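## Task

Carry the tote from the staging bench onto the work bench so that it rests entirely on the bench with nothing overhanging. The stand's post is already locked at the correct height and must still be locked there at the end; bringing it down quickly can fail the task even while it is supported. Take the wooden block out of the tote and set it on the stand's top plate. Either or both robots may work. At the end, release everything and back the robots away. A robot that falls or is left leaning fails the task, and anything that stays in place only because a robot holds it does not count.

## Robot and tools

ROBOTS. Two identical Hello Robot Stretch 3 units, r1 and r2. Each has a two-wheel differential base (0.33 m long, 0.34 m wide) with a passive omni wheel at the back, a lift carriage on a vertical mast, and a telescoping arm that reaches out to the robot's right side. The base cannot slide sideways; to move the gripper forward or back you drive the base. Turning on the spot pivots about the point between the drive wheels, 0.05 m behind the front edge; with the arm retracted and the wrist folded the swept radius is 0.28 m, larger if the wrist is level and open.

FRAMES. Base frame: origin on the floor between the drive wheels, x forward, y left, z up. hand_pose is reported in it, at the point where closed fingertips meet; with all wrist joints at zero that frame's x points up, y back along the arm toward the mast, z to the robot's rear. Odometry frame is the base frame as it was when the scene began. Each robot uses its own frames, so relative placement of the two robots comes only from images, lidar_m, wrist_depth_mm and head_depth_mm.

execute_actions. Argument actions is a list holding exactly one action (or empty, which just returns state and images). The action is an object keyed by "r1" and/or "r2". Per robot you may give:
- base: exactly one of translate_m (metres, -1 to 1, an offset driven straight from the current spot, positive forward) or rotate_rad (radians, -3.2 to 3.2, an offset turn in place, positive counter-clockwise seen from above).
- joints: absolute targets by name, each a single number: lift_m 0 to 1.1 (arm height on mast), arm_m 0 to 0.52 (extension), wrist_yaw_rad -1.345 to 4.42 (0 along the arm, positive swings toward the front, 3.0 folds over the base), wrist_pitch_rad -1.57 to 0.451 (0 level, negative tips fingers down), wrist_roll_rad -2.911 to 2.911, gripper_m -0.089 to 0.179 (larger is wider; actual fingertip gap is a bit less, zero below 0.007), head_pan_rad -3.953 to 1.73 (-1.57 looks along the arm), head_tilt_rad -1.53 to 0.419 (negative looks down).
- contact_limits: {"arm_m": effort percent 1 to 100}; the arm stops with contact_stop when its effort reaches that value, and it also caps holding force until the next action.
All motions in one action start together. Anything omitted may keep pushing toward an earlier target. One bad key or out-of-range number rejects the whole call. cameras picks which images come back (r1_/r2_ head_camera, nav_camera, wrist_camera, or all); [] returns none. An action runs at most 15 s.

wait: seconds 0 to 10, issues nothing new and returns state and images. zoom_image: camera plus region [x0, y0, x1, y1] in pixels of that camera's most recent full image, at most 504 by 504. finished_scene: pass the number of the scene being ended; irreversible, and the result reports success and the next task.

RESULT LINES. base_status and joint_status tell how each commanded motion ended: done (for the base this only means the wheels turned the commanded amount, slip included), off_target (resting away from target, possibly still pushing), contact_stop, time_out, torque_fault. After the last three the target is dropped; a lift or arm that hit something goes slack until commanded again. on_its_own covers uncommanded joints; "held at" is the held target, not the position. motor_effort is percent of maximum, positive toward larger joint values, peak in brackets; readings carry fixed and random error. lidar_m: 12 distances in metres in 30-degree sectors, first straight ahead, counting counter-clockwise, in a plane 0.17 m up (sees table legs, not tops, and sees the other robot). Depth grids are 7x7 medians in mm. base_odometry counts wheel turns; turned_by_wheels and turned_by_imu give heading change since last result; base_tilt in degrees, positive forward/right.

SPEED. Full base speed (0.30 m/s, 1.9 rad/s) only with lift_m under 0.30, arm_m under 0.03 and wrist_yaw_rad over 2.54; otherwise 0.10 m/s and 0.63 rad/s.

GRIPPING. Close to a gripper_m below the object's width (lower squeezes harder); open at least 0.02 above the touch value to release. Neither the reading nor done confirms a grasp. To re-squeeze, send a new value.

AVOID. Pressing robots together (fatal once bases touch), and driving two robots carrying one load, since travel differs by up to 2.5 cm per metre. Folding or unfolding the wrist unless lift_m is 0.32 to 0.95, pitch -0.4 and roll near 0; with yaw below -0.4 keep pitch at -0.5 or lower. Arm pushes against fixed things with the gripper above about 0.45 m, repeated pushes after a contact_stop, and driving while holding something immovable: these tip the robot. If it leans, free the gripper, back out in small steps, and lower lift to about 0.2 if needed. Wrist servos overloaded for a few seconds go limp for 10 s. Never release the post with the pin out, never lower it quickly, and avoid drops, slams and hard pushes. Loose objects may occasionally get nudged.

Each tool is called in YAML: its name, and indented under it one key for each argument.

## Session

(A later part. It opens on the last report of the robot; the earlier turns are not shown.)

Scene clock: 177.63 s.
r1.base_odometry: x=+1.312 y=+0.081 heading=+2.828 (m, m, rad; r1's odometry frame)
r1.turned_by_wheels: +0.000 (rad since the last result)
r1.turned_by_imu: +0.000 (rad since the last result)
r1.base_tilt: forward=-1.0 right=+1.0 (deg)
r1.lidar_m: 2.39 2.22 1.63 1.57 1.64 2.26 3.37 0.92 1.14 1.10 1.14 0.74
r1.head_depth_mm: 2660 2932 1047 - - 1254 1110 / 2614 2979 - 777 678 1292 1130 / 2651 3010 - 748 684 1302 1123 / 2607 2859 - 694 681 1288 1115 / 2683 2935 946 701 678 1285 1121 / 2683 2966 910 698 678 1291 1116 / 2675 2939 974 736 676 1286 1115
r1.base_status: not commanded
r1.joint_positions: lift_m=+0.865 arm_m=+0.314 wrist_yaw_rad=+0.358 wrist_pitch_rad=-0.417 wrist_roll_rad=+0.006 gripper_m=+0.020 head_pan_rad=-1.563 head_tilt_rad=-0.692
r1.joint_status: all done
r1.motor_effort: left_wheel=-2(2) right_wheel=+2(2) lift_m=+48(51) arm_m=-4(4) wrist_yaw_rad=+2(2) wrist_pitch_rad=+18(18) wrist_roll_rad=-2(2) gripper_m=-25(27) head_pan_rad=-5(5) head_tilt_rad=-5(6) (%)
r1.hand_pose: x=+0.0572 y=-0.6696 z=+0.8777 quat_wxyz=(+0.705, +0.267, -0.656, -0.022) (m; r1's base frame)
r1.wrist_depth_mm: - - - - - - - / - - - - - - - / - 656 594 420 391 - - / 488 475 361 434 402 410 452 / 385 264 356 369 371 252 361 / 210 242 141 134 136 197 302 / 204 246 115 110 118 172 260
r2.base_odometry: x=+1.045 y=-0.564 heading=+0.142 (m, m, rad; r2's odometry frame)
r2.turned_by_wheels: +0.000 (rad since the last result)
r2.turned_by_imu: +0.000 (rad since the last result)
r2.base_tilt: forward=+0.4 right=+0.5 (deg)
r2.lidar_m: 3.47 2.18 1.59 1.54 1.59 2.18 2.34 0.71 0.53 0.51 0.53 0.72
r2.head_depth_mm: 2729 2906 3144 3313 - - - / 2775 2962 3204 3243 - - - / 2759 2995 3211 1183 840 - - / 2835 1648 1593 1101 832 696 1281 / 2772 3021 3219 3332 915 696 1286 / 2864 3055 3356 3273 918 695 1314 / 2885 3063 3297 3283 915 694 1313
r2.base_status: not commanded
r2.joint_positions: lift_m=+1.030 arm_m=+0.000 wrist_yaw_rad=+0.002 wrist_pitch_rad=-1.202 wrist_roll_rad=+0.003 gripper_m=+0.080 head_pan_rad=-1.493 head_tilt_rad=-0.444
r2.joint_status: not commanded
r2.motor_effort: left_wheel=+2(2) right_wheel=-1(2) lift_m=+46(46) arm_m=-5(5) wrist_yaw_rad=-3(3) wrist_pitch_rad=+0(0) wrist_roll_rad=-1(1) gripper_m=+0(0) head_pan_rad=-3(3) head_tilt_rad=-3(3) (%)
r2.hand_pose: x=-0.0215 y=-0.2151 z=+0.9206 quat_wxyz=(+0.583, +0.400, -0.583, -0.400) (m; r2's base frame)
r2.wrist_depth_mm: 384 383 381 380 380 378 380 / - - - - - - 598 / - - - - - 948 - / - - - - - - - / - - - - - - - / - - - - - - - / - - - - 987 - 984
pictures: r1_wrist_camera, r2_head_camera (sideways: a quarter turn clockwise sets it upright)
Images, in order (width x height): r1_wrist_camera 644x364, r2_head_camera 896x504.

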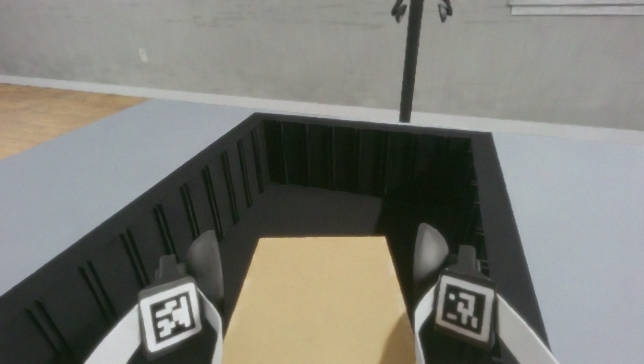

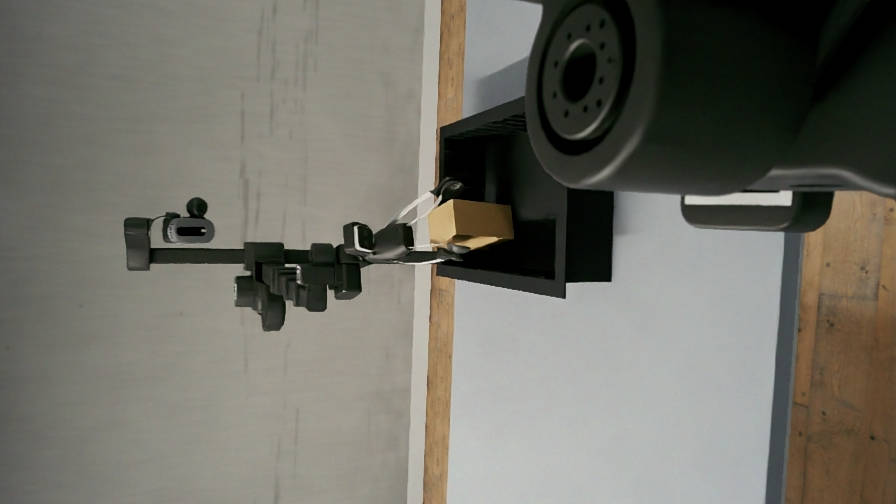

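execute_actions:
  actions:
    - {"r1":{"joints":{"lift_m":0.848}}}
  cameras: []

execute_actions:
  actions:
    - {"r1":{"joints":{"gripper_m":0.14}}}
  cameras: ["r1_wrist_camera"]

execute_actions:
  actions:
    - {"r1":{"base":{"translate_m":-0.009},"joints":{"arm_m":0.29}}}
  cameras: ["r1_wrist_camera","r1_head_camera"]

Scene clock: 183.20 s.
r1.base_odometry: x=+1.312 y=+0.081 heading=+2.828 (m, m, rad; r1's odometry frame)
r1.turned_by_wheels: +0.000 (rad since the last result)
r1.turned_by_imu: +0.001 (rad since the last result)
r1.base_tilt: forward=-1.0 right=+0.9 (deg)
r1.lidar_m: 2.40 2.22 1.64 1.58 1.64 2.25 3.36 0.92 1.14 1.10 1.14 0.74
r1.head_depth_mm: 2641 2909 1005 833 - - 1143 / 2610 2933 - 749 690 1298 1125 / 2645 2953 - 747 687 1290 1122 / 2580 2897 941 703 682 1296 1122 / 2650 2925 941 700 681 1290 1121 / 2722 2944 911 700 676 1286 1112 / 2704 2995 978 737 675 1281 1112
r1.base_status: not commanded
r1.joint_positions: lift_m=+0.848 arm_m=+0.314 wrist_yaw_rad=+0.359 wrist_pitch_rad=-0.380 wrist_roll_rad=+0.005 gripper_m=+0.038 head_pan_rad=-1.563 head_tilt_rad=-0.692
r1.joint_status: all done
r1.on_its_own: gripper_m is held at +0.037, not at your +0.015, by its stall guard, which is not easing now
r1.motor_effort: left_wheel=-2(4) right_wheel=+2(3) lift_m=+32(41) arm_m=-2(4) wrist_yaw_rad=+2(2) wrist_pitch_rad=+0(18) wrist_roll_rad=-1(3) gripper_m=-12(19) head_pan_rad=-5(4) head_tilt_rad=-4(5) (%)
r1.hand_pose: x=+0.0589 y=-0.6736 z=+0.8695 quat_wxyz=(+0.706, +0.255, -0.661, -0.008) (m; r1's base frame)
r1.wrist_depth_mm: - - - - - - - / - - - - - - - / - 683 624 418 396 - - / 496 485 358 425 395 366 456 / 385 254 342 370 383 241 361 / 205 249 137 138 138 193 299 / 202 241 124 117 121 159 254
r2.base_odometry: x=+1.045 y=-0.564 heading=+0.142 (m, m, rad; r2's odometry frame)
r2.turned_by_wheels: +0.000 (rad since the last result)
r2.turned_by_imu: -0.001 (rad since the last result)
r2.base_tilt: forward=+0.2 right=+0.4 (deg)
r2.lidar_m: 3.47 2.18 1.59 1.54 1.59 2.19 2.35 0.71 0.53 0.51 0.53 0.72
r2.head_depth_mm: 2697 2932 3198 3345 - - - / 2718 2961 3218 3296 - - - / 2723 2905 3216 1192 839 - - / 2779 2913 1666 1094 833 698 1292 / 2816 2990 3265 3315 920 696 1277 / 2818 3088 3293 3272 918 697 1316 / 2843 3093 3341 3252 916 693 1305
r2.base_status: not commanded
r2.joint_positions: lift_m=+1.030 arm_m=+0.000 wrist_yaw_rad=+0.002 wrist_pitch_rad=-1.202 wrist_roll_rad=+0.003 gripper_m=+0.080 head_pan_rad=-1.493 head_tilt_rad=-0.444
r2.joint_status: not commanded
r2.motor_effort: left_wheel=+1(1) right_wheel=-1(1) lift_m=+46(46) arm_m=-6(6) wrist_yaw_rad=-3(3) wrist_pitch_rad=+0(0) wrist_roll_rad=-1(2) gripper_m=+1(0) head_pan_rad=-3(3) head_tilt_rad=-4(3) (%)
r2.hand_pose: x=-0.0215 y=-0.2151 z=+0.9206 quat_wxyz=(+0.583, +0.400, -0.583, -0.400) (m; r2's base frame)
r2.wrist_depth_mm: 383 386 388 382 378 379 376 / - - - - - - 609 / - - - - - 959 - / - - - - - - - / - - - - - - - / - - - - - - - / - - - - - - 995
pictures: none
No camera images: the call's "cameras" was empty. Leave "cameras" out to get every camera's image.

Scene clock: 184.70 s.
r1.base_odometry: x=+1.312 y=+0.081 heading=+2.828 (m, m, rad; r1's odometry frame)
r1.turned_by_wheels: +0.000 (rad since the last result)
r1.turned_by_imu: +0.000 (rad since the last result)
r1.base_tilt: forward=-1.1 right=+0.9 (deg)
r1.lidar_m: 2.39 2.22 1.64 1.58 1.64 2.26 3.36 0.92 1.14 1.10 1.14 0.74
r1.head_depth_mm: 2638 2961 1004 832 - - 1134 / 2645 2963 - 751 685 1299 1121 / 2664 2967 - 747 682 1295 1124 / 2606 2911 946 701 679 1298 1125 / 2653 3007 948 700 681 1294 1113 / 2690 2993 910 697 678 1292 1117 / 2688 2972 977 739 674 1284 1118
r1.base_status: not commanded
r1.joint_positions: lift_m=+0.848 arm_m=+0.314 wrist_yaw_rad=+0.359 wrist_pitch_rad=-0.394 wrist_roll_rad=+0.005 gripper_m=+0.140 head_pan_rad=-1.563 head_tilt_rad=-0.692
r1.joint_status: all done
r1.motor_effort: left_wheel=-2(1) right_wheel=+2(2) lift_m=+35(35) arm_m=-1(1) wrist_yaw_rad=+2(2) wrist_pitch_rad=+7(7) wrist_roll_rad=-2(2) gripper_m=+1(83) head_pan_rad=-4(4) head_tilt_rad=-4(5) (%)
r1.hand_pose: x=+0.0583 y=-0.6720 z=+0.8662 quat_wxyz=(+0.706, +0.260, -0.659, -0.014) (m; r1's base frame)
r1.wrist_depth_mm: - - - - - - - / - - - - - - - / - 651 436 412 386 - - / 475 448 361 428 401 346 439 / 364 250 335 161 354 264 351 / 198 - 279 133 284 - 291 / 191 247 122 114 234 178 250
r2.base_odometry: x=+1.045 y=-0.564 heading=+0.142 (m, m, rad; r2's odometry frame)
r2.turned_by_wheels: +0.000 (rad since the last result)
r2.turned_by_imu: +0.000 (rad since the last result)
r2.base_tilt: forward=+0.5 right=+0.4 (deg)
r2.lidar_m: 3.46 2.18 1.59 1.54 1.60 2.19 2.34 0.71 0.53 0.51 0.53 0.72
r2.head_depth_mm: 2752 2915 3178 3335 - - - / 2742 2963 3220 3327 - - - / 2760 3019 3208 1177 844 - - / 2766 2862 1655 1114 833 697 1289 / 2821 3015 3233 3287 918 697 1277 / 2795 3050 3331 3277 921 696 1312 / 2836 3101 3390 3307 916 694 1312
r2.base_status: not commanded
r2.joint_positions: lift_m=+1.030 arm_m=+0.000 wrist_yaw_rad=+0.002 wrist_pitch_rad=-1.202 wrist_roll_rad=+0.003 gripper_m=+0.080 head_pan_rad=-1.493 head_tilt_rad=-0.444
r2.joint_status: not commanded
r2.motor_effort: left_wheel=+1(1) right_wheel=-2(1) lift_m=+46(46) arm_m=-5(5) wrist_yaw_rad=-2(3) wrist_pitch_rad=+0(0) wrist_roll_rad=-2(2) gripper_m=+0(0) head_pan_rad=-3(3) head_tilt_rad=-3(3) (%)
r2.hand_pose: x=-0.0215 y=-0.2151 z=+0.9206 quat_wxyz=(+0.583, +0.400, -0.583, -0.400) (m; r2's base frame)
r2.wrist_depth_mm: 386 381 382 384 376 377 379 / - - - - - - 600 / - - - - - 993 - / - - - - - - - / - - - - - - - / - - - - - - - / - - - - 994 - 994
pictures: r1_wrist_camera
Images, in order (width x height): r1_wrist_camera 644x364.

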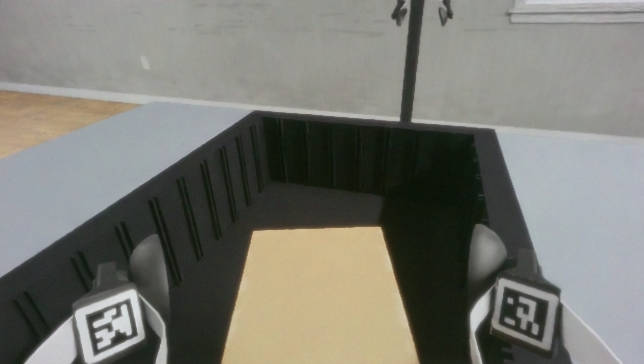

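Scene clock: 186.53 s.
r1.base_odometry: x=+1.321 y=+0.078 heading=+2.828 (m, m, rad; r1's odometry frame)
r1.turned_by_wheels: +0.000 (rad since the last result)
r1.turned_by_imu: +0.000 (rad since the last result)
r1.base_tilt: forward=-1.1 right=+0.9 (deg)
r1.lidar_m: 2.41 2.23 1.63 1.58 1.64 2.26 3.35 0.91 1.13 1.10 1.14 0.74
r1.head_depth_mm: 2631 2922 1009 835 - - 1138 / 2636 2951 1090 738 687 1302 1121 / 2647 2934 1138 729 684 1287 1122 / 2604 2885 943 702 683 1292 1123 / 2591 2933 946 700 682 1293 1121 / 2668 3030 917 698 678 1294 1113 / 2698 2974 974 735 673 1284 1112
r1.base_status: done
r1.joint_positions: lift_m=+0.848 arm_m=+0.290 wrist_yaw_rad=+0.359 wrist_pitch_rad=-0.395 wrist_roll_rad=+0.005 gripper_m=+0.140 head_pan_rad=-1.563 head_tilt_rad=-0.692
r1.joint_status: all done
r1.motor_effort: left_wheel=-2(8) right_wheel=+1(4) lift_m=+36(35) arm_m=-4(3) wrist_yaw_rad=+2(1) wrist_pitch_rad=+7(7) wrist_roll_rad=-2(2) gripper_m=+1(0) head_pan_rad=-5(4) head_tilt_rad=-5(4) (%)
r1.hand_pose: x=+0.0583 y=-0.6481 z=+0.8661 quat_wxyz=(+0.706, +0.260, -0.659, -0.014) (m; r1's base frame)
r1.wrist_depth_mm: - - - - - - - / - - - - - - - / - 644 442 436 403 600 - / 477 314 379 445 419 403 439 / 351 257 334 162 339 290 353 / 205 - 279 133 278 - 291 / 204 248 240 121 229 151 250
r2.base_odometry: x=+1.045 y=-0.564 heading=+0.142 (m, m, rad; r2's odometry frame)
r2.turned_by_wheels: +0.000 (rad since the last result)
r2.turned_by_imu: +0.000 (rad since the last result)
r2.base_tilt: forward=+0.3 right=+0.3 (deg)
r2.lidar_m: 3.46 2.18 1.59 1.54 1.59 2.19 2.34 0.71 0.52 0.51 0.53 0.72
r2.head_depth_mm: 2698 2936 3174 3296 - - - / 2747 2972 3238 3299 - - - / 2758 2961 3261 1173 843 - - / 2770 1639 1666 1127 831 698 1273 / 2813 3048 3255 3300 914 698 1283 / 2841 3062 3293 3288 915 694 1317 / 2815 3018 3284 3268 913 692 1318
r2.base_status: not commanded
r2.joint_positions: lift_m=+1.030 arm_m=+0.000 wrist_yaw_rad=+0.002 wrist_pitch_rad=-1.202 wrist_roll_rad=+0.003 gripper_m=+0.080 head_pan_rad=-1.493 head_tilt_rad=-0.444
r2.joint_status: not commanded
r2.motor_effort: left_wheel=+1(1) right_wheel=-1(1) lift_m=+45(46) arm_m=-5(5) wrist_yaw_rad=-3(3) wrist_pitch_rad=+0(0) wrist_roll_rad=-1(1) gripper_m=+0(0) head_pan_rad=-3(3) head_tilt_rad=-3(3) (%)
r2.hand_pose: x=-0.0215 y=-0.2151 z=+0.9206 quat_wxyz=(+0.583, +0.400, -0.583, -0.400) (m; r2's base frame)
r2.wrist_depth_mm: 384 383 380 383 383 374 375 / - - - - - - 595 / - - - - - 962 - / - - - - - - - / - - - - - - - / - - - - - - - / - - - - - - -
pictures: r1_head_camera (sideways: a quarter turn clockwise sets it upright), r1_wrist_camera
Images, in order (width x height): r1_head_camera 896x504, r1_wrist_camera 644x364.

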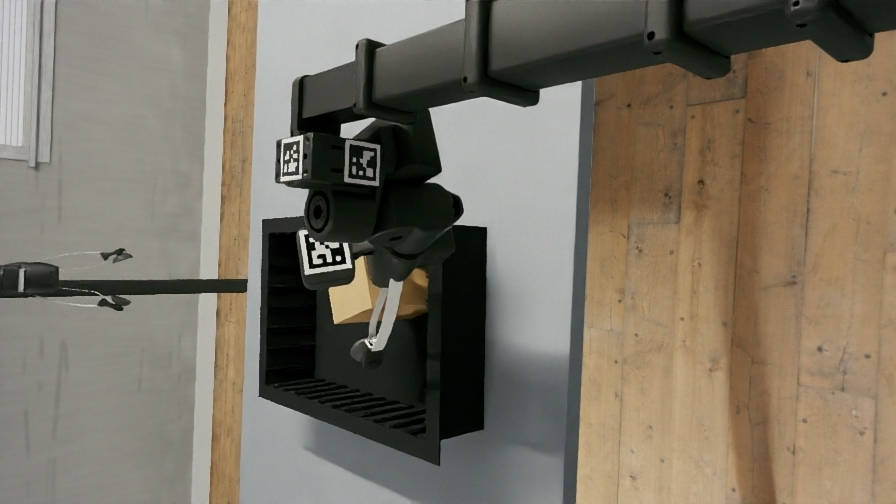

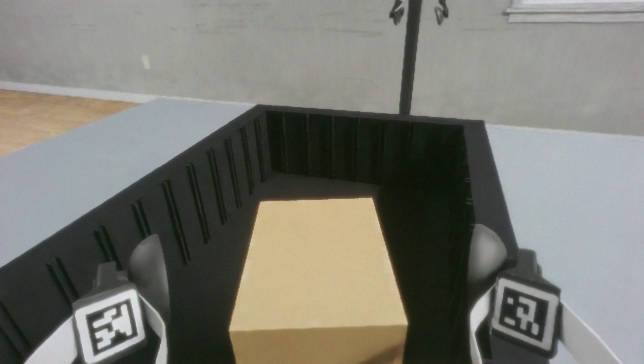

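execute_actions:
  actions:
    - {"r1":{"joints":{"gripper_m":0.022}}}
  cameras: ["r1_wrist_camera"]

execute_actions:
  actions:
    - {"r1":{"joints":{"lift_m":0.87}}}
  cameras: ["r1_wrist_camera"]

Scene clock: 191.57 s.
r1.base_odometry: x=+1.321 y=+0.078 heading=+2.828 (m, m, rad; r1's odometry frame)
r1.turned_by_wheels: +0.000 (rad since the last result)
r1.turned_by_imu: +0.001 (rad since the last result)
r1.base_tilt: forward=-1.1 right=+0.8 (deg)
r1.lidar_m: 2.40 2.22 1.63 1.58 1.64 2.26 3.35 0.91 1.14 1.10 1.14 0.74
r1.head_depth_mm: 2609 2902 1010 836 - - 1141 / 2679 2998 1097 739 687 1297 1130 / 2674 2982 1134 726 685 1298 1133 / 2630 2948 944 703 681 1286 1118 / 2635 2977 947 696 681 1290 1116 / 2671 2979 907 698 679 1287 1115 / 2710 2944 979 735 676 1279 1109
r1.base_status: not commanded
r1.joint_positions: lift_m=+0.848 arm_m=+0.290 wrist_yaw_rad=+0.359 wrist_pitch_rad=-0.394 wrist_roll_rad=+0.005 gripper_m=+0.023 head_pan_rad=-1.563 head_tilt_rad=-0.692
r1.joint_status: all done
r1.motor_effort: left_wheel=-1(1) right_wheel=+1(1) lift_m=+35(35) arm_m=-2(4) wrist_yaw_rad=+2(2) wrist_pitch_rad=+7(7) wrist_roll_rad=-1(2) gripper_m=-20(93) head_pan_rad=-5(5) head_tilt_rad=-4(4) (%)
r1.hand_pose: x=+0.0583 y=-0.6481 z=+0.8663 quat_wxyz=(+0.706, +0.260, -0.659, -0.013) (m; r1's base frame)
r1.wrist_depth_mm: - - - - - - - / - - - - - - - / - 655 446 436 402 613 - / 478 317 377 445 416 406 443 / 352 263 333 162 355 233 351 / 208 256 135 134 133 189 293 / 213 242 126 122 227 160 250
r2.base_odometry: x=+1.045 y=-0.564 heading=+0.142 (m, m, rad; r2's odometry frame)
r2.turned_by_wheels: +0.000 (rad since the last result)
r2.turned_by_imu: -0.001 (rad since the last result)
r2.base_tilt: forward=+0.2 right=+0.5 (deg)
r2.lidar_m: 3.47 2.18 1.59 1.54 1.59 2.19 2.34 0.72 0.53 0.51 0.53 0.72
r2.head_depth_mm: 2696 2897 3184 3263 - - - / 2731 2977 3230 3317 - - - / 2773 2978 3243 1186 841 - - / 2777 1636 1655 1121 832 697 1286 / 2821 3024 3260 3298 923 698 1289 / 2821 3022 3268 3263 914 695 1307 / 2829 3067 3348 3277 920 694 1309
r2.base_status: not commanded
r2.joint_positions: lift_m=+1.030 arm_m=+0.000 wrist_yaw_rad=+0.002 wrist_pitch_rad=-1.202 wrist_roll_rad=+0.003 gripper_m=+0.080 head_pan_rad=-1.493 head_tilt_rad=-0.444
r2.joint_status: not commanded
r2.motor_effort: left_wheel=+1(1) right_wheel=-2(1) lift_m=+46(46) arm_m=-6(5) wrist_yaw_rad=-2(3) wrist_pitch_rad=+0(0) wrist_roll_rad=-1(1) gripper_m=+0(1) head_pan_rad=-3(3) head_tilt_rad=-4(3) (%)
r2.hand_pose: x=-0.0215 y=-0.2151 z=+0.9206 quat_wxyz=(+0.583, +0.400, -0.583, -0.400) (m; r2's base frame)
r2.wrist_depth_mm: 387 385 383 380 378 376 376 / - - - - - - 597 / - - - - - 960 - / - - - - - - - / - - - - - - - / - - - - - - - / - - - - - - 977
pictures: r1_wrist_camera
Images, in order (width x height): r1_wrist_camera 644x364.

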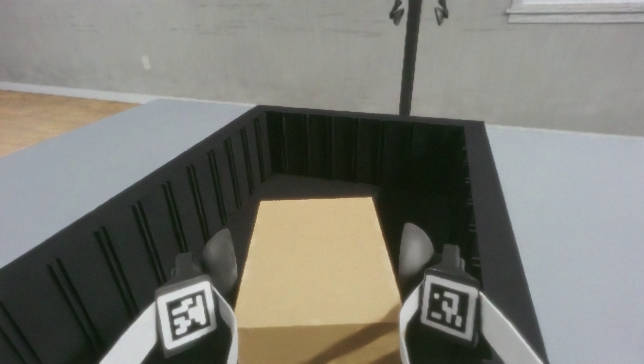

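Scene clock: 192.50 s.
r1.base_odometry: x=+1.321 y=+0.078 heading=+2.828 (m, m, rad; r1's odometry frame)
r1.turned_by_wheels: +0.000 (rad since the last result)
r1.turned_by_imu: +0.000 (rad since the last result)
r1.base_tilt: forward=-1.1 right=+0.9 (deg)
r1.lidar_m: 2.41 2.22 1.63 1.58 1.64 2.25 3.35 0.91 1.14 1.10 1.14 0.74
r1.head_depth_mm: 2618 2928 1052 - - 1249 1125 / 2650 2892 - 753 685 1305 1129 / 2657 3021 - 748 682 1300 1124 / 2587 2889 - 702 681 1301 1126 / 2620 3057 947 699 680 1287 1119 / 2663 3027 907 698 678 1283 1115 / 2682 2984 978 738 676 1280 1113
r1.base_status: not commanded
r1.joint_positions: lift_m=+0.870 arm_m=+0.290 wrist_yaw_rad=+0.359 wrist_pitch_rad=-0.409 wrist_roll_rad=+0.005 gripper_m=+0.023 head_pan_rad=-1.563 head_tilt_rad=-0.692
r1.joint_status: all done
r1.motor_effort: left_wheel=-2(2) right_wheel=+1(1) lift_m=+47(49) arm_m=-3(3) wrist_yaw_rad=+2(1) wrist_pitch_rad=+14(14) wrist_roll_rad=-2(1) gripper_m=-20(20) head_pan_rad=-4(5) head_tilt_rad=-3(4) (%)
r1.hand_pose: x=+0.0577 y=-0.6464 z=+0.8845 quat_wxyz=(+0.706, +0.265, -0.657, -0.019) (m; r1's base frame)
r1.wrist_depth_mm: - - - - - - - / - - - - - - - / - 681 629 447 415 - - / 505 495 387 455 427 451 470 / 396 272 369 382 379 352 375 / 218 258 145 143 142 296 314 / 214 253 123 122 232 220 270
r2.base_odometry: x=+1.045 y=-0.564 heading=+0.142 (m, m, rad; r2's odometry frame)
r2.turned_by_wheels: +0.000 (rad since the last result)
r2.turned_by_imu: +0.000 (rad since the last result)
r2.base_tilt: forward=+0.4 right=+0.3 (deg)
r2.lidar_m: 3.46 2.18 1.60 1.53 1.60 2.18 2.34 0.71 0.52 0.51 0.53 0.72
r2.head_depth_mm: 2713 2927 3175 3314 - - - / 2706 2943 3192 3308 - - - / 2738 2989 3221 1178 844 - - / 2753 1652 1666 1100 832 700 1279 / 2814 3013 3240 3284 921 696 1283 / 2825 3048 3362 3283 917 698 1316 / 2821 3093 3321 3290 921 695 1306
r2.base_status: not commanded
r2.joint_positions: lift_m=+1.030 arm_m=+0.000 wrist_yaw_rad=+0.002 wrist_pitch_rad=-1.202 wrist_roll_rad=+0.003 gripper_m=+0.080 head_pan_rad=-1.493 head_tilt_rad=-0.444
r2.joint_status: not commanded
r2.motor_effort: left_wheel=+2(1) right_wheel=-1(1) lift_m=+46(46) arm_m=-6(5) wrist_yaw_rad=-3(3) wrist_pitch_rad=+0(0) wrist_roll_rad=-2(1) gripper_m=+0(0) head_pan_rad=-3(3) head_tilt_rad=-3(3) (%)
r2.hand_pose: x=-0.0215 y=-0.2151 z=+0.9206 quat_wxyz=(+0.583, +0.400, -0.583, -0.400) (m; r2's base frame)
r2.wrist_depth_mm: 384 384 382 379 376 382 377 / - - - - - - 598 / - - - - - 950 - / - - - - - - - / - - - - - - - / - - - - - - - / - - - - 998 998 -
pictures: r1_wrist_camera
Images, in order (width x height): r1_wrist_camera 644x364.

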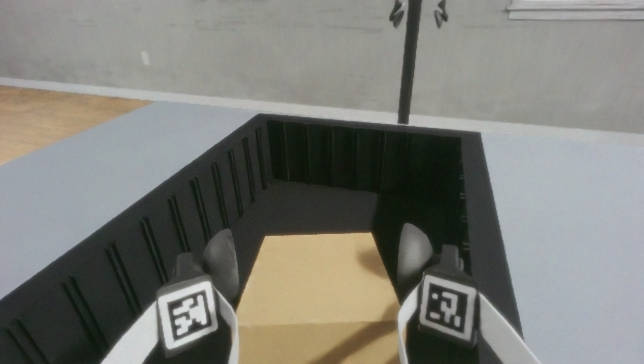

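execute_actions:
  actions:
    - {"r1":{"joints":{"lift_m":0.85}}}
  cameras: []

execute_actions:
  actions:
    - {"r1":{"joints":{"gripper_m":0.13}}}
  cameras: ["r1_wrist_camera"]

execute_actions:
  actions:
    - {"r1":{"joints":{"lift_m":0.96}},"r2":{"base":{"translate_m":0.15}}}
  cameras: []

execute_actions:
  actions:
    - {"r1":{"base":{"translate_m":0.03},"joints":{"arm_m":0.369,"wrist_pitch_rad":-0.9,"lift_m":0.94}},"r2":{"base":{"translate_m":0.15}}}
  cameras: ["r1_wrist_camera","r1_head_camera"]

Scene clock: 211.33 s.
r1.base_odometry: x=+1.321 y=+0.078 heading=+2.828 (m, m, rad; r1's odometry frame)
r1.turned_by_wheels: +0.000 (rad since the last result)
r1.turned_by_imu: +0.001 (rad since the last result)
r1.base_tilt: forward=-1.0 right=+0.9 (deg)
r1.lidar_m: 2.40 2.22 1.63 1.57 1.64 2.25 3.35 0.91 1.14 1.10 1.15 0.74
r1.head_depth_mm: 2638 2928 1045 - - - 1131 / 2657 2967 - 753 687 1300 1124 / 2665 2951 - 736 684 1299 1123 / 2624 2915 944 703 685 1302 1121 / 2648 2934 943 701 679 1292 1123 / 2722 2972 905 698 680 1297 1123 / 2693 2970 977 736 675 1281 1118
r1.base_status: not commanded
r1.joint_positions: lift_m=+0.857 arm_m=+0.290 wrist_yaw_rad=+0.359 wrist_pitch_rad=-0.343 wrist_roll_rad=+0.005 gripper_m=+0.023 head_pan_rad=-1.563 head_tilt_rad=-0.692
r1.joint_status: lift_m contact_stop (moved -0.013 of -0.020)
r1.on_its_own: lift_m is slack since a contact_stop, until your next command for it (your +0.850 is given up)
r1.motor_effort: left_wheel=-2(2) right_wheel=+3(3) lift_m=+38(41) arm_m=-1(3) wrist_yaw_rad=+1(1) wrist_pitch_rad=-18(27) wrist_roll_rad=-2(2) gripper_m=-20(19) head_pan_rad=-5(4) head_tilt_rad=-5(4) (%)
r1.hand_pose: x=+0.0603 y=-0.6535 z=+0.8865 quat_wxyz=(+0.706, +0.243, -0.665, +0.005) (m; r1's base frame)
r1.wrist_depth_mm: - - - - - - - / - - - - - - - / - - - - - - - / 571 562 406 455 413 498 521 / 430 289 385 412 409 373 403 / 225 253 163 149 147 268 330 / 209 248 123 121 259 211 277
r2.base_odometry: x=+1.045 y=-0.564 heading=+0.142 (m, m, rad; r2's odometry frame)
r2.turned_by_wheels: +0.000 (rad since the last result)
r2.turned_by_imu: -0.001 (rad since the last result)
r2.base_tilt: forward=+0.4 right=+0.3 (deg)
r2.lidar_m: 3.46 2.18 1.59 1.54 1.60 2.19 2.34 0.71 0.52 0.51 0.53 0.72
r2.head_depth_mm: 2739 2927 3164 3341 - - - / 2705 2993 3126 3261 - - - / 2777 2941 3233 1174 842 - - / 2792 1648 1664 1101 835 698 1282 / 2812 3016 3224 3290 915 697 1270 / 2795 3077 3307 3229 919 694 1312 / 2854 3097 3292 3269 920 693 1318
r2.base_status: not commanded
r2.joint_positions: lift_m=+1.030 arm_m=+0.000 wrist_yaw_rad=+0.002 wrist_pitch_rad=-1.202 wrist_roll_rad=+0.003 gripper_m=+0.080 head_pan_rad=-1.493 head_tilt_rad=-0.444
r2.joint_status: not commanded
r2.motor_effort: left_wheel=+1(1) right_wheel=-1(1) lift_m=+46(46) arm_m=-6(5) wrist_yaw_rad=-3(3) wrist_pitch_rad=+0(0) wrist_roll_rad=-1(2) gripper_m=+0(0) head_pan_rad=-3(3) head_tilt_rad=-3(4) (%)
r2.hand_pose: x=-0.0215 y=-0.2151 z=+0.9206 quat_wxyz=(+0.583, +0.400, -0.583, -0.400) (m; r2's base frame)
r2.wrist_depth_mm: 383 384 383 381 379 377 378 / - - - - - - 597 / - - - - - 964 - / - - - - - - - / - - - - - - - / - - - - - - - / - - - - - - -
pictures: none
No camera images: the call's "cameras" was empty. Leave "cameras" out to get every camera's image.

not run: a stop came earlier in this reply.

not run: a stop came earlier in this reply.

not run: a stop came earlier in this reply.

execute_actions:
  actions:
    - {"r1":{"joints":{"gripper_m":0.13,"lift_m":0.862}}}
  cameras: ["r1_wrist_camera"]

execute_actions:
  actions:
    - {"r1":{"joints":{"lift_m":0.99}},"r2":{"base":{"translate_m":0.15}}}
  cameras: []

execute_actions:
  actions:
    - {"r1":{"base":{"translate_m":0.022},"joints":{"arm_m":0.35,"wrist_pitch_rad":-0.9}},"r2":{"base":{"translate_m":0.15}}}
  cameras: ["r1_wrist_camera","r1_head_camera"]

Scene clock: 216.80 s.
r1.base_odometry: x=+1.321 y=+0.078 heading=+2.828 (m, m, rad; r1's odometry frame)
r1.turned_by_wheels: +0.000 (rad since the last result)
r1.turned_by_imu: +0.001 (rad since the last result)
r1.base_tilt: forward=-1.1 right=+0.9 (deg)
r1.lidar_m: 2.41 2.21 1.63 1.57 1.64 2.26 3.36 0.91 1.14 1.10 1.14 0.74
r1.head_depth_mm: 2624 2879 1054 - - - 1123 / 2651 2993 - 752 677 1297 1125 / 2639 2980 - 748 686 1293 1123 / 2613 2892 942 699 680 1289 1123 / 2579 2939 945 702 679 1287 1124 / 2683 2969 905 699 678 1287 1112 / 2694 2946 975 737 674 1284 1113
r1.base_status: not commanded
r1.joint_positions: lift_m=+0.862 arm_m=+0.290 wrist_yaw_rad=+0.359 wrist_pitch_rad=-0.394 wrist_roll_rad=+0.005 gripper_m=+0.130 head_pan_rad=-1.563 head_tilt_rad=-0.692
r1.joint_status: all done
r1.motor_effort: left_wheel=-2(2) right_wheel=+2(3) lift_m=+41(43) arm_m=-2(2) wrist_yaw_rad=+2(2) wrist_pitch_rad=+7(10) wrist_roll_rad=-1(2) gripper_m=+0(78) head_pan_rad=-4(4) head_tilt_rad=-4(3) (%)
r1.hand_pose: x=+0.0583 y=-0.6480 z=+0.8800 quat_wxyz=(+0.706, +0.260, -0.659, -0.014) (m; r1's base frame)
r1.wrist_depth_mm: - - - - - - - / - - - - - - - / - 688 631 446 416 - - / 509 500 384 453 423 450 466 / 398 266 365 377 375 361 374 / 215 - 317 314 311 - 310 / 205 - 261 129 226 166 264
r2.base_odometry: x=+1.045 y=-0.564 heading=+0.142 (m, m, rad; r2's odometry frame)
r2.turned_by_wheels: +0.000 (rad since the last result)
r2.turned_by_imu: -0.001 (rad since the last result)
r2.base_tilt: forward=+0.4 right=+0.6 (deg)
r2.lidar_m: 3.46 2.17 1.59 1.54 1.59 2.19 2.34 0.71 0.53 0.51 0.53 0.72
r2.head_depth_mm: 2741 2963 3155 3313 - - - / 2741 2975 3191 3260 - - - / 2793 2943 3228 1196 839 - - / 2773 1634 1661 1123 833 698 1280 / 2847 2965 3235 3271 918 699 1285 / 2794 3030 3296 3283 916 697 1313 / 2809 3101 3372 3231 915 693 1313
r2.base_status: not commanded
r2.joint_positions: lift_m=+1.030 arm_m=+0.000 wrist_yaw_rad=+0.002 wrist_pitch_rad=-1.202 wrist_roll_rad=+0.003 gripper_m=+0.080 head_pan_rad=-1.493 head_tilt_rad=-0.444
r2.joint_status: not commanded
r2.motor_effort: left_wheel=+1(2) right_wheel=-1(1) lift_m=+46(46) arm_m=-5(6) wrist_yaw_rad=-3(3) wrist_pitch_rad=+1(0) wrist_roll_rad=-1(2) gripper_m=+0(0) head_pan_rad=-3(3) head_tilt_rad=-3(3) (%)
r2.hand_pose: x=-0.0215 y=-0.2151 z=+0.9206 quat_wxyz=(+0.583, +0.400, -0.583, -0.400) (m; r2's base frame)
r2.wrist_depth_mm: 383 384 379 378 375 378 375 / - - - - - - 605 / - - - - - 997 - / - - - - - - - / - - - - - - - / - - - - - - - / - - - - - - 994
pictures: r1_wrist_camera
Images, in order (width x height): r1_wrist_camera 644x364.

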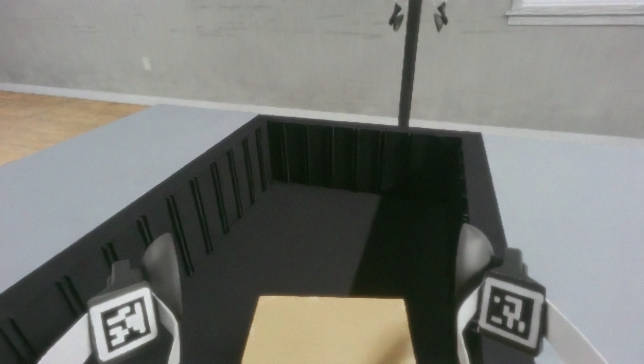

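Scene clock: 219.27 s.
r1.base_odometry: x=+1.321 y=+0.078 heading=+2.828 (m, m, rad; r1's odometry frame)
r1.turned_by_wheels: +0.000 (rad since the last result)
r1.turned_by_imu: +0.000 (rad since the last result)
r1.base_tilt: forward=-1.1 right=+0.9 (deg)
r1.lidar_m: 2.41 2.22 1.63 1.57 1.64 2.26 3.35 0.91 1.14 1.10 1.14 0.74
r1.head_depth_mm: 2585 - 965 777 671 1309 1129 / 2554 - 1001 777 688 1296 1124 / 2583 - 960 751 682 1295 1127 / 2593 - 911 698 680 1288 1121 / 2655 2971 945 698 678 1297 1130 / 2631 2938 905 695 677 1290 1118 / 2684 2964 974 737 676 1276 1111
r1.base_status: not commanded
r1.joint_positions: lift_m=+0.990 arm_m=+0.290 wrist_yaw_rad=+0.359 wrist_pitch_rad=-0.395 wrist_roll_rad=+0.005 gripper_m=+0.130 head_pan_rad=-1.563 head_tilt_rad=-0.692
r1.joint_status: all done
r1.motor_effort: left_wheel=-2(2) right_wheel=+2(2) lift_m=+46(48) arm_m=-1(2) wrist_yaw_rad=+2(2) wrist_pitch_rad=+7(7) wrist_roll_rad=-2(2) gripper_m=+0(1) head_pan_rad=-5(4) head_tilt_rad=-3(5) (%)
r1.hand_pose: x=+0.0582 y=-0.6479 z=+1.0076 quat_wxyz=(+0.706, +0.260, -0.659, -0.014) (m; r1's base frame)
r1.wrist_depth_mm: - - - - - - - / - - - - - - - / - - - - - - - / - 783 765 754 - - - / 623 611 557 510 472 607 578 / 502 - 441 486 466 - 477 / 435 - 397 410 405 392 412
r2.base_odometry: x=+1.193 y=-0.543 heading=+0.142 (m, m, rad; r2's odometry frame)
r2.turned_by_wheels: +0.000 (rad since the last result)
r2.turned_by_imu: -0.001 (rad since the last result)
r2.base_tilt: forward=+0.3 right=+0.5 (deg)
r2.lidar_m: 3.31 2.17 1.59 1.54 1.59 2.19 2.49 0.72 0.52 0.51 0.53 0.72
r2.head_depth_mm: 2705 2946 3141 3317 - - - / 2750 2935 3175 1184 - - - / 2744 1558 1733 1266 921 - - / 2782 2903 3209 3318 924 698 1288 / 2814 3006 3273 3272 915 697 1282 / 2819 3076 3269 3239 914 694 1319 / 2886 3127 3317 3239 915 696 1316
r2.base_status: done
r2.joint_positions: lift_m=+1.030 arm_m=+0.000 wrist_yaw_rad=+0.002 wrist_pitch_rad=-1.202 wrist_roll_rad=+0.003 gripper_m=+0.080 head_pan_rad=-1.493 head_tilt_rad=-0.444
r2.joint_status: not commanded
r2.motor_effort: left_wheel=+0(4) right_wheel=-1(2) lift_m=+46(46) arm_m=-5(6) wrist_yaw_rad=-3(3) wrist_pitch_rad=+0(0) wrist_roll_rad=-1(1) gripper_m=-1(0) head_pan_rad=-3(3) head_tilt_rad=-2(4) (%)
r2.hand_pose: x=-0.0215 y=-0.2151 z=+0.9206 quat_wxyz=(+0.583, +0.400, -0.583, -0.400) (m; r2's base frame)
r2.wrist_depth_mm: 386 383 381 382 376 377 379 / - - - - - - - / - - - - - - - / - - - - - - - / - - - - - - - / - - - - - - - / - - - - - - 989
pictures: none
No camera images: the call's "cameras" was empty. Leave "cameras" out to get every camera's image.

Scene clock: 221.73 s.
r1.base_odometry: x=+1.300 y=+0.085 heading=+2.828 (m, m, rad; r1's odometry frame)
r1.turned_by_wheels: +0.000 (rad since the last result)
r1.turned_by_imu: +0.000 (rad since the last result)
r1.base_tilt: forward=-1.1 right=+0.9 (deg)
r1.lidar_m: 2.39 2.22 1.64 1.57 1.64 2.25 3.38 0.93 1.14 1.10 1.14 0.73
r1.head_depth_mm: 2545 - 971 777 670 1305 1129 / 2509 2945 1000 775 686 1299 1128 / 2599 - 957 727 684 1304 1121 / 2665 2860 939 679 680 1292 1122 / 2687 3038 943 697 678 1285 1117 / 2646 2991 930 697 676 1277 1121 / 2726 2930 974 759 676 1282 1124
r1.base_status: done
r1.joint_positions: lift_m=+0.990 arm_m=+0.350 wrist_yaw_rad=+0.359 wrist_pitch_rad=-0.907 wrist_roll_rad=+0.005 gripper_m=+0.130 head_pan_rad=-1.563 head_tilt_rad=-0.692
r1.joint_status: all done
r1.motor_effort: left_wheel=-1(4) right_wheel=+1(6) lift_m=+45(45) arm_m=+4(5) wrist_yaw_rad=+2(2) wrist_pitch_rad=+3(7) wrist_roll_rad=-2(2) gripper_m=+1(1) head_pan_rad=-5(4) head_tilt_rad=-4(3) (%)
r1.hand_pose: x=+0.0271 y=-0.6248 z=+0.9118 quat_wxyz=(+0.680, +0.418, -0.571, -0.193) (m; r1's base frame)
r1.wrist_depth_mm: 511 506 406 395 372 494 497 / 454 453 375 434 414 435 439 / 408 318 390 400 391 394 398 / 373 285 363 364 358 357 363 / 332 286 336 331 322 334 334 / 231 - 309 188 277 - 309 / 226 - 286 174 214 277 287
r2.base_odometry: x=+1.342 y=-0.522 heading=+0.142 (m, m, rad; r2's odometry frame)
r2.turned_by_wheels: +0.000 (rad since the last result)
r2.turned_by_imu: -0.001 (rad since the last result)
r2.base_tilt: forward=+0.3 right=+0.4 (deg)
r2.lidar_m: 3.18 2.18 1.59 1.53 1.59 2.18 2.64 0.72 0.53 0.51 0.53 0.72
r2.head_depth_mm: 2727 2909 3038 1137 - - - / 2726 1525 3157 1197 - - - / 2744 2893 3210 1864 969 - - / 2801 2983 3242 3323 923 700 1286 / 2824 2969 3335 3299 924 696 1290 / 2822 3074 3345 3246 915 693 1314 / 2832 3038 3357 3284 918 693 1315
r2.base_status: done
r2.joint_positions: lift_m=+1.030 arm_m=+0.000 wrist_yaw_rad=+0.002 wrist_pitch_rad=-1.202 wrist_roll_rad=+0.003 gripper_m=+0.080 head_pan_rad=-1.493 head_tilt_rad=-0.444
r2.joint_status: not commanded
r2.motor_effort: left_wheel=+0(5) right_wheel=-1(2) lift_m=+46(46) arm_m=-6(5) wrist_yaw_rad=-3(3) wrist_pitch_rad=+0(0) wrist_roll_rad=-1(1) gripper_m=+0(0) head_pan_rad=-3(3) head_tilt_rad=-3(3) (%)
r2.hand_pose: x=-0.0215 y=-0.2151 z=+0.9206 quat_wxyz=(+0.583, +0.400, -0.583, -0.400) (m; r2's base frame)
r2.wrist_depth_mm: 384 384 382 382 379 380 379 / - - - - - - - / - - - - - - - / - - - - - - - / - - - - - - - / - - - - - - - / - - - - - - 984
pictures: r1_head_camera (sideways: a quarter turn clockwise sets it upright), r1_wrist_camera
Images, in order (width x height): r1_head_camera 896x504, r1_wrist_camera 644x364.

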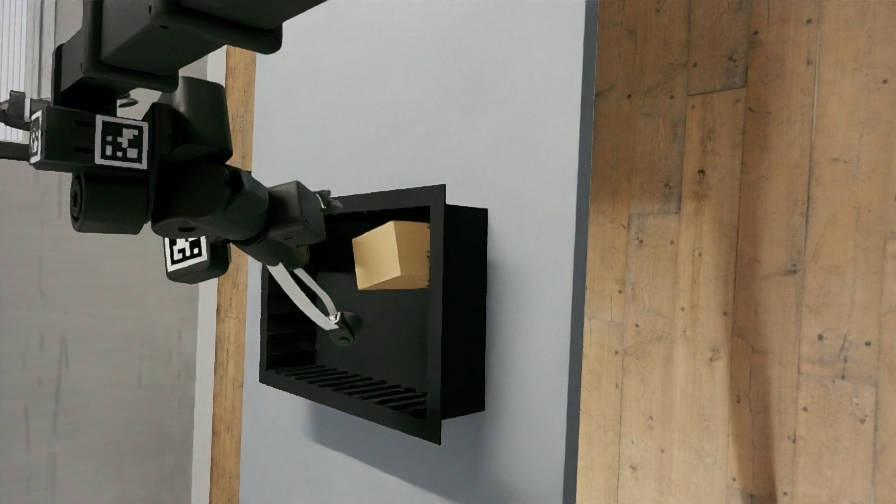

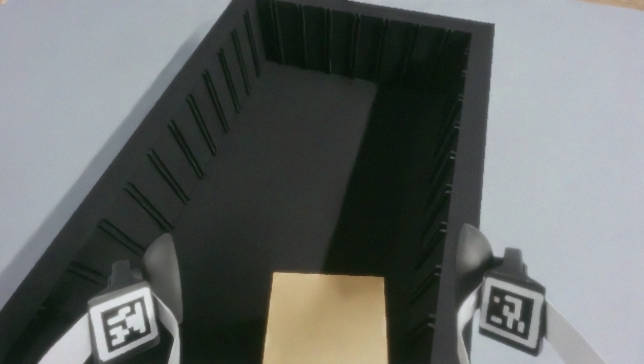

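execute_actions:
  actions:
    - {"r1":{"base":{"translate_m":-0.016},"joints":{"arm_m":0.325,"gripper_m":0.098}},"r2":{"base":{"translate_m":0.1}}}
  cameras: ["r1_wrist_camera"]

execute_actions:
  actions:
    - {"r1":{"joints":{"lift_m":0.942}}}
  cameras: ["r1_wrist_camera","r1_head_camera"]

Scene clock: 226.73 s.
r1.base_odometry: x=+1.315 y=+0.080 heading=+2.828 (m, m, rad; r1's odometry frame)
r1.turned_by_wheels: +0.000 (rad since the last result)
r1.turned_by_imu: +0.001 (rad since the last result)
r1.base_tilt: forward=-1.1 right=+0.9 (deg)
r1.lidar_m: 2.40 2.23 1.63 1.57 1.64 2.25 3.36 0.91 1.14 1.10 1.14 0.74
r1.head_depth_mm: 2525 - 969 778 671 1303 1128 / 1400 - 1004 776 684 1296 1128 / 2545 - 958 749 684 1298 1118 / 2627 2904 899 686 680 1289 1120 / 2673 2988 944 696 681 1292 1122 / 2686 3003 922 698 676 1271 1121 / 2694 3019 980 740 675 1279 1118
r1.base_status: done
r1.joint_positions: lift_m=+0.990 arm_m=+0.325 wrist_yaw_rad=+0.359 wrist_pitch_rad=-0.908 wrist_roll_rad=+0.005 gripper_m=+0.098 head_pan_rad=-1.563 head_tilt_rad=-0.692
r1.joint_status: all done
r1.motor_effort: left_wheel=-1(7) right_wheel=+1(4) lift_m=+46(46) arm_m=-4(4) wrist_yaw_rad=+1(2) wrist_pitch_rad=+4(4) wrist_roll_rad=-2(2) gripper_m=+0(82) head_pan_rad=-5(5) head_tilt_rad=-5(4) (%)
r1.hand_pose: x=+0.0271 y=-0.6001 z=+0.9117 quat_wxyz=(+0.679, +0.418, -0.571, -0.193) (m; r1's base frame)
r1.wrist_depth_mm: 509 511 411 423 390 493 496 / 452 446 405 441 431 444 447 / 412 311 392 402 386 402 398 / 370 300 368 365 350 362 364 / 251 316 335 203 322 333 333 / 246 301 304 187 299 308 309 / 207 251 278 174 218 283 287
r2.base_odometry: x=+1.441 y=-0.507 heading=+0.142 (m, m, rad; r2's odometry frame)
r2.turned_by_wheels: +0.000 (rad since the last result)
r2.turned_by_imu: -0.001 (rad since the last result)
r2.base_tilt: forward=+0.3 right=+0.5 (deg)
r2.lidar_m: 3.05 2.18 1.59 1.54 1.59 2.19 2.73 0.72 0.53 0.51 0.53 0.71
r2.head_depth_mm: 2725 2848 3050 1138 - - - / 2723 1575 3146 1867 - - - / 2781 2977 3197 3307 963 - - / 2789 2996 3248 3317 922 697 1288 / 2796 2995 3288 3261 919 699 1278 / 2830 3010 3327 3280 917 693 1316 / 2866 3043 3343 3255 914 693 1308
r2.base_status: done
r2.joint_positions: lift_m=+1.030 arm_m=+0.000 wrist_yaw_rad=+0.002 wrist_pitch_rad=-1.202 wrist_roll_rad=+0.003 gripper_m=+0.080 head_pan_rad=-1.493 head_tilt_rad=-0.444
r2.joint_status: not commanded
r2.motor_effort: left_wheel=+1(4) right_wheel=-1(2) lift_m=+46(46) arm_m=-6(6) wrist_yaw_rad=-3(3) wrist_pitch_rad=+0(0) wrist_roll_rad=-1(1) gripper_m=+0(0) head_pan_rad=-3(3) head_tilt_rad=-3(3) (%)
r2.hand_pose: x=-0.0215 y=-0.2151 z=+0.9206 quat_wxyz=(+0.583, +0.400, -0.583, -0.400) (m; r2's base frame)
r2.wrist_depth_mm: 382 383 380 385 378 374 375 / 569 - - - - - - / - - - - - - - / - - - - - - - / - - - - - - - / - - - - - - - / - - - - - - 977
pictures: r1_wrist_camera
Images, in order (width x height): r1_wrist_camera 644x364.

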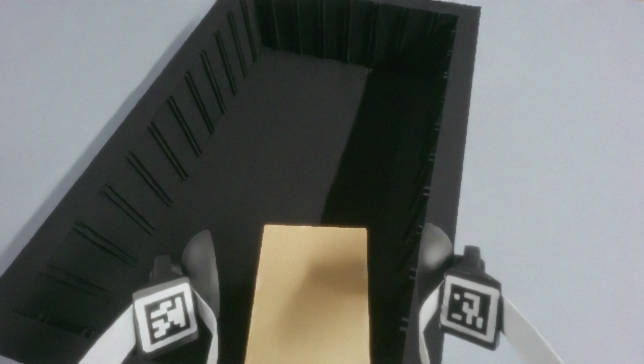

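Scene clock: 228.03 s.
r1.base_odometry: x=+1.315 y=+0.080 heading=+2.828 (m, m, rad; r1's odometry frame)
r1.turned_by_wheels: +0.000 (rad since the last result)
r1.turned_by_imu: +0.000 (rad since the last result)
r1.base_tilt: forward=-1.1 right=+0.9 (deg)
r1.lidar_m: 2.40 2.22 1.63 1.58 1.64 2.26 3.36 0.92 1.14 1.10 1.14 0.74
r1.head_depth_mm: 2666 2880 - 756 670 1307 1133 / 2563 - 964 776 686 1302 1124 / 2689 - 921 747 686 1292 1121 / 2636 2959 950 685 682 1292 1123 / 2662 2986 941 697 680 1281 1115 / 2670 2968 928 697 677 1286 1122 / 2686 2966 978 737 675 1280 1112
r1.base_status: not commanded
r1.joint_positions: lift_m=+0.942 arm_m=+0.325 wrist_yaw_rad=+0.359 wrist_pitch_rad=-0.906 wrist_roll_rad=+0.004 gripper_m=+0.098 head_pan_rad=-1.563 head_tilt_rad=-0.692
r1.joint_status: all done
r1.motor_effort: left_wheel=-1(1) right_wheel=+1(1) lift_m=+32(40) arm_m=-3(4) wrist_yaw_rad=+2(1) wrist_pitch_rad=+3(4) wrist_roll_rad=-1(2) gripper_m=+0(0) head_pan_rad=-5(5) head_tilt_rad=-4(4) (%)
r1.hand_pose: x=+0.0273 y=-0.6005 z=+0.8645 quat_wxyz=(+0.680, +0.418, -0.571, -0.192) (m; r1's base frame)
r1.wrist_depth_mm: 434 411 382 412 389 403 420 / 387 273 371 380 369 369 377 / 238 284 344 340 331 333 339 / 226 298 310 310 296 305 307 / 236 280 275 153 253 280 284 / 247 264 141 141 238 264 261 / 166 237 133 131 169 240 244
r2.base_odometry: x=+1.441 y=-0.507 heading=+0.142 (m, m, rad; r2's odometry frame)
r2.turned_by_wheels: +0.000 (rad since the last result)
r2.turned_by_imu: +0.000 (rad since the last result)
r2.base_tilt: forward=+0.2 right=+0.7 (deg)
r2.lidar_m: 3.05 2.18 1.59 1.53 1.59 2.19 2.74 0.72 0.53 0.51 0.53 0.71
r2.head_depth_mm: 2726 2872 1098 1152 - - - / 2720 1594 3173 1840 - - - / 2769 2934 3219 3300 968 - - / 2829 3013 3229 3223 920 697 1282 / 2818 3048 3337 3250 923 697 1280 / 2776 3001 3345 3244 916 694 1320 / 2864 3053 3338 3243 916 695 1304
r2.base_status: not commanded
r2.joint_positions: lift_m=+1.030 arm_m=+0.000 wrist_yaw_rad=+0.002 wrist_pitch_rad=-1.202 wrist_roll_rad=+0.003 gripper_m=+0.080 head_pan_rad=-1.493 head_tilt_rad=-0.444
r2.joint_status: not commanded
r2.motor_effort: left_wheel=+0(0) right_wheel=-1(1) lift_m=+46(46) arm_m=-5(5) wrist_yaw_rad=-3(3) wrist_pitch_rad=+0(0) wrist_roll_rad=-1(1) gripper_m=+0(1) head_pan_rad=-3(3) head_tilt_rad=-3(3) (%)
r2.hand_pose: x=-0.0215 y=-0.2151 z=+0.9206 quat_wxyz=(+0.583, +0.400, -0.583, -0.400) (m; r2's base frame)
r2.wrist_depth_mm: 386 389 386 377 378 376 380 / 571 - - - - - - / - - - - - - - / - - - - - - - / - - - - - - - / - - - - - - - / - - - - - - -
pictures: r1_head_camera (sideways: a quarter turn clockwise sets it upright), r1_wrist_camera
Images, in order (width x height): r1_head_camera 896x504, r1_wrist_camera 644x364.

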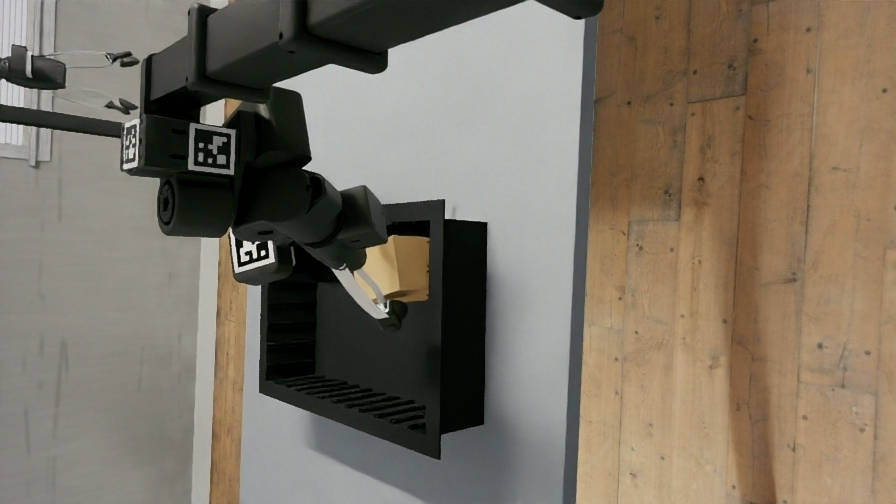

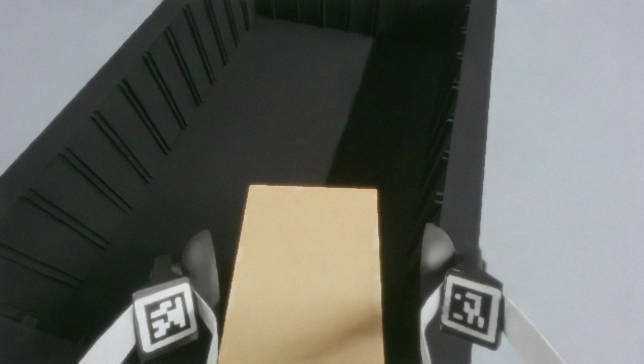

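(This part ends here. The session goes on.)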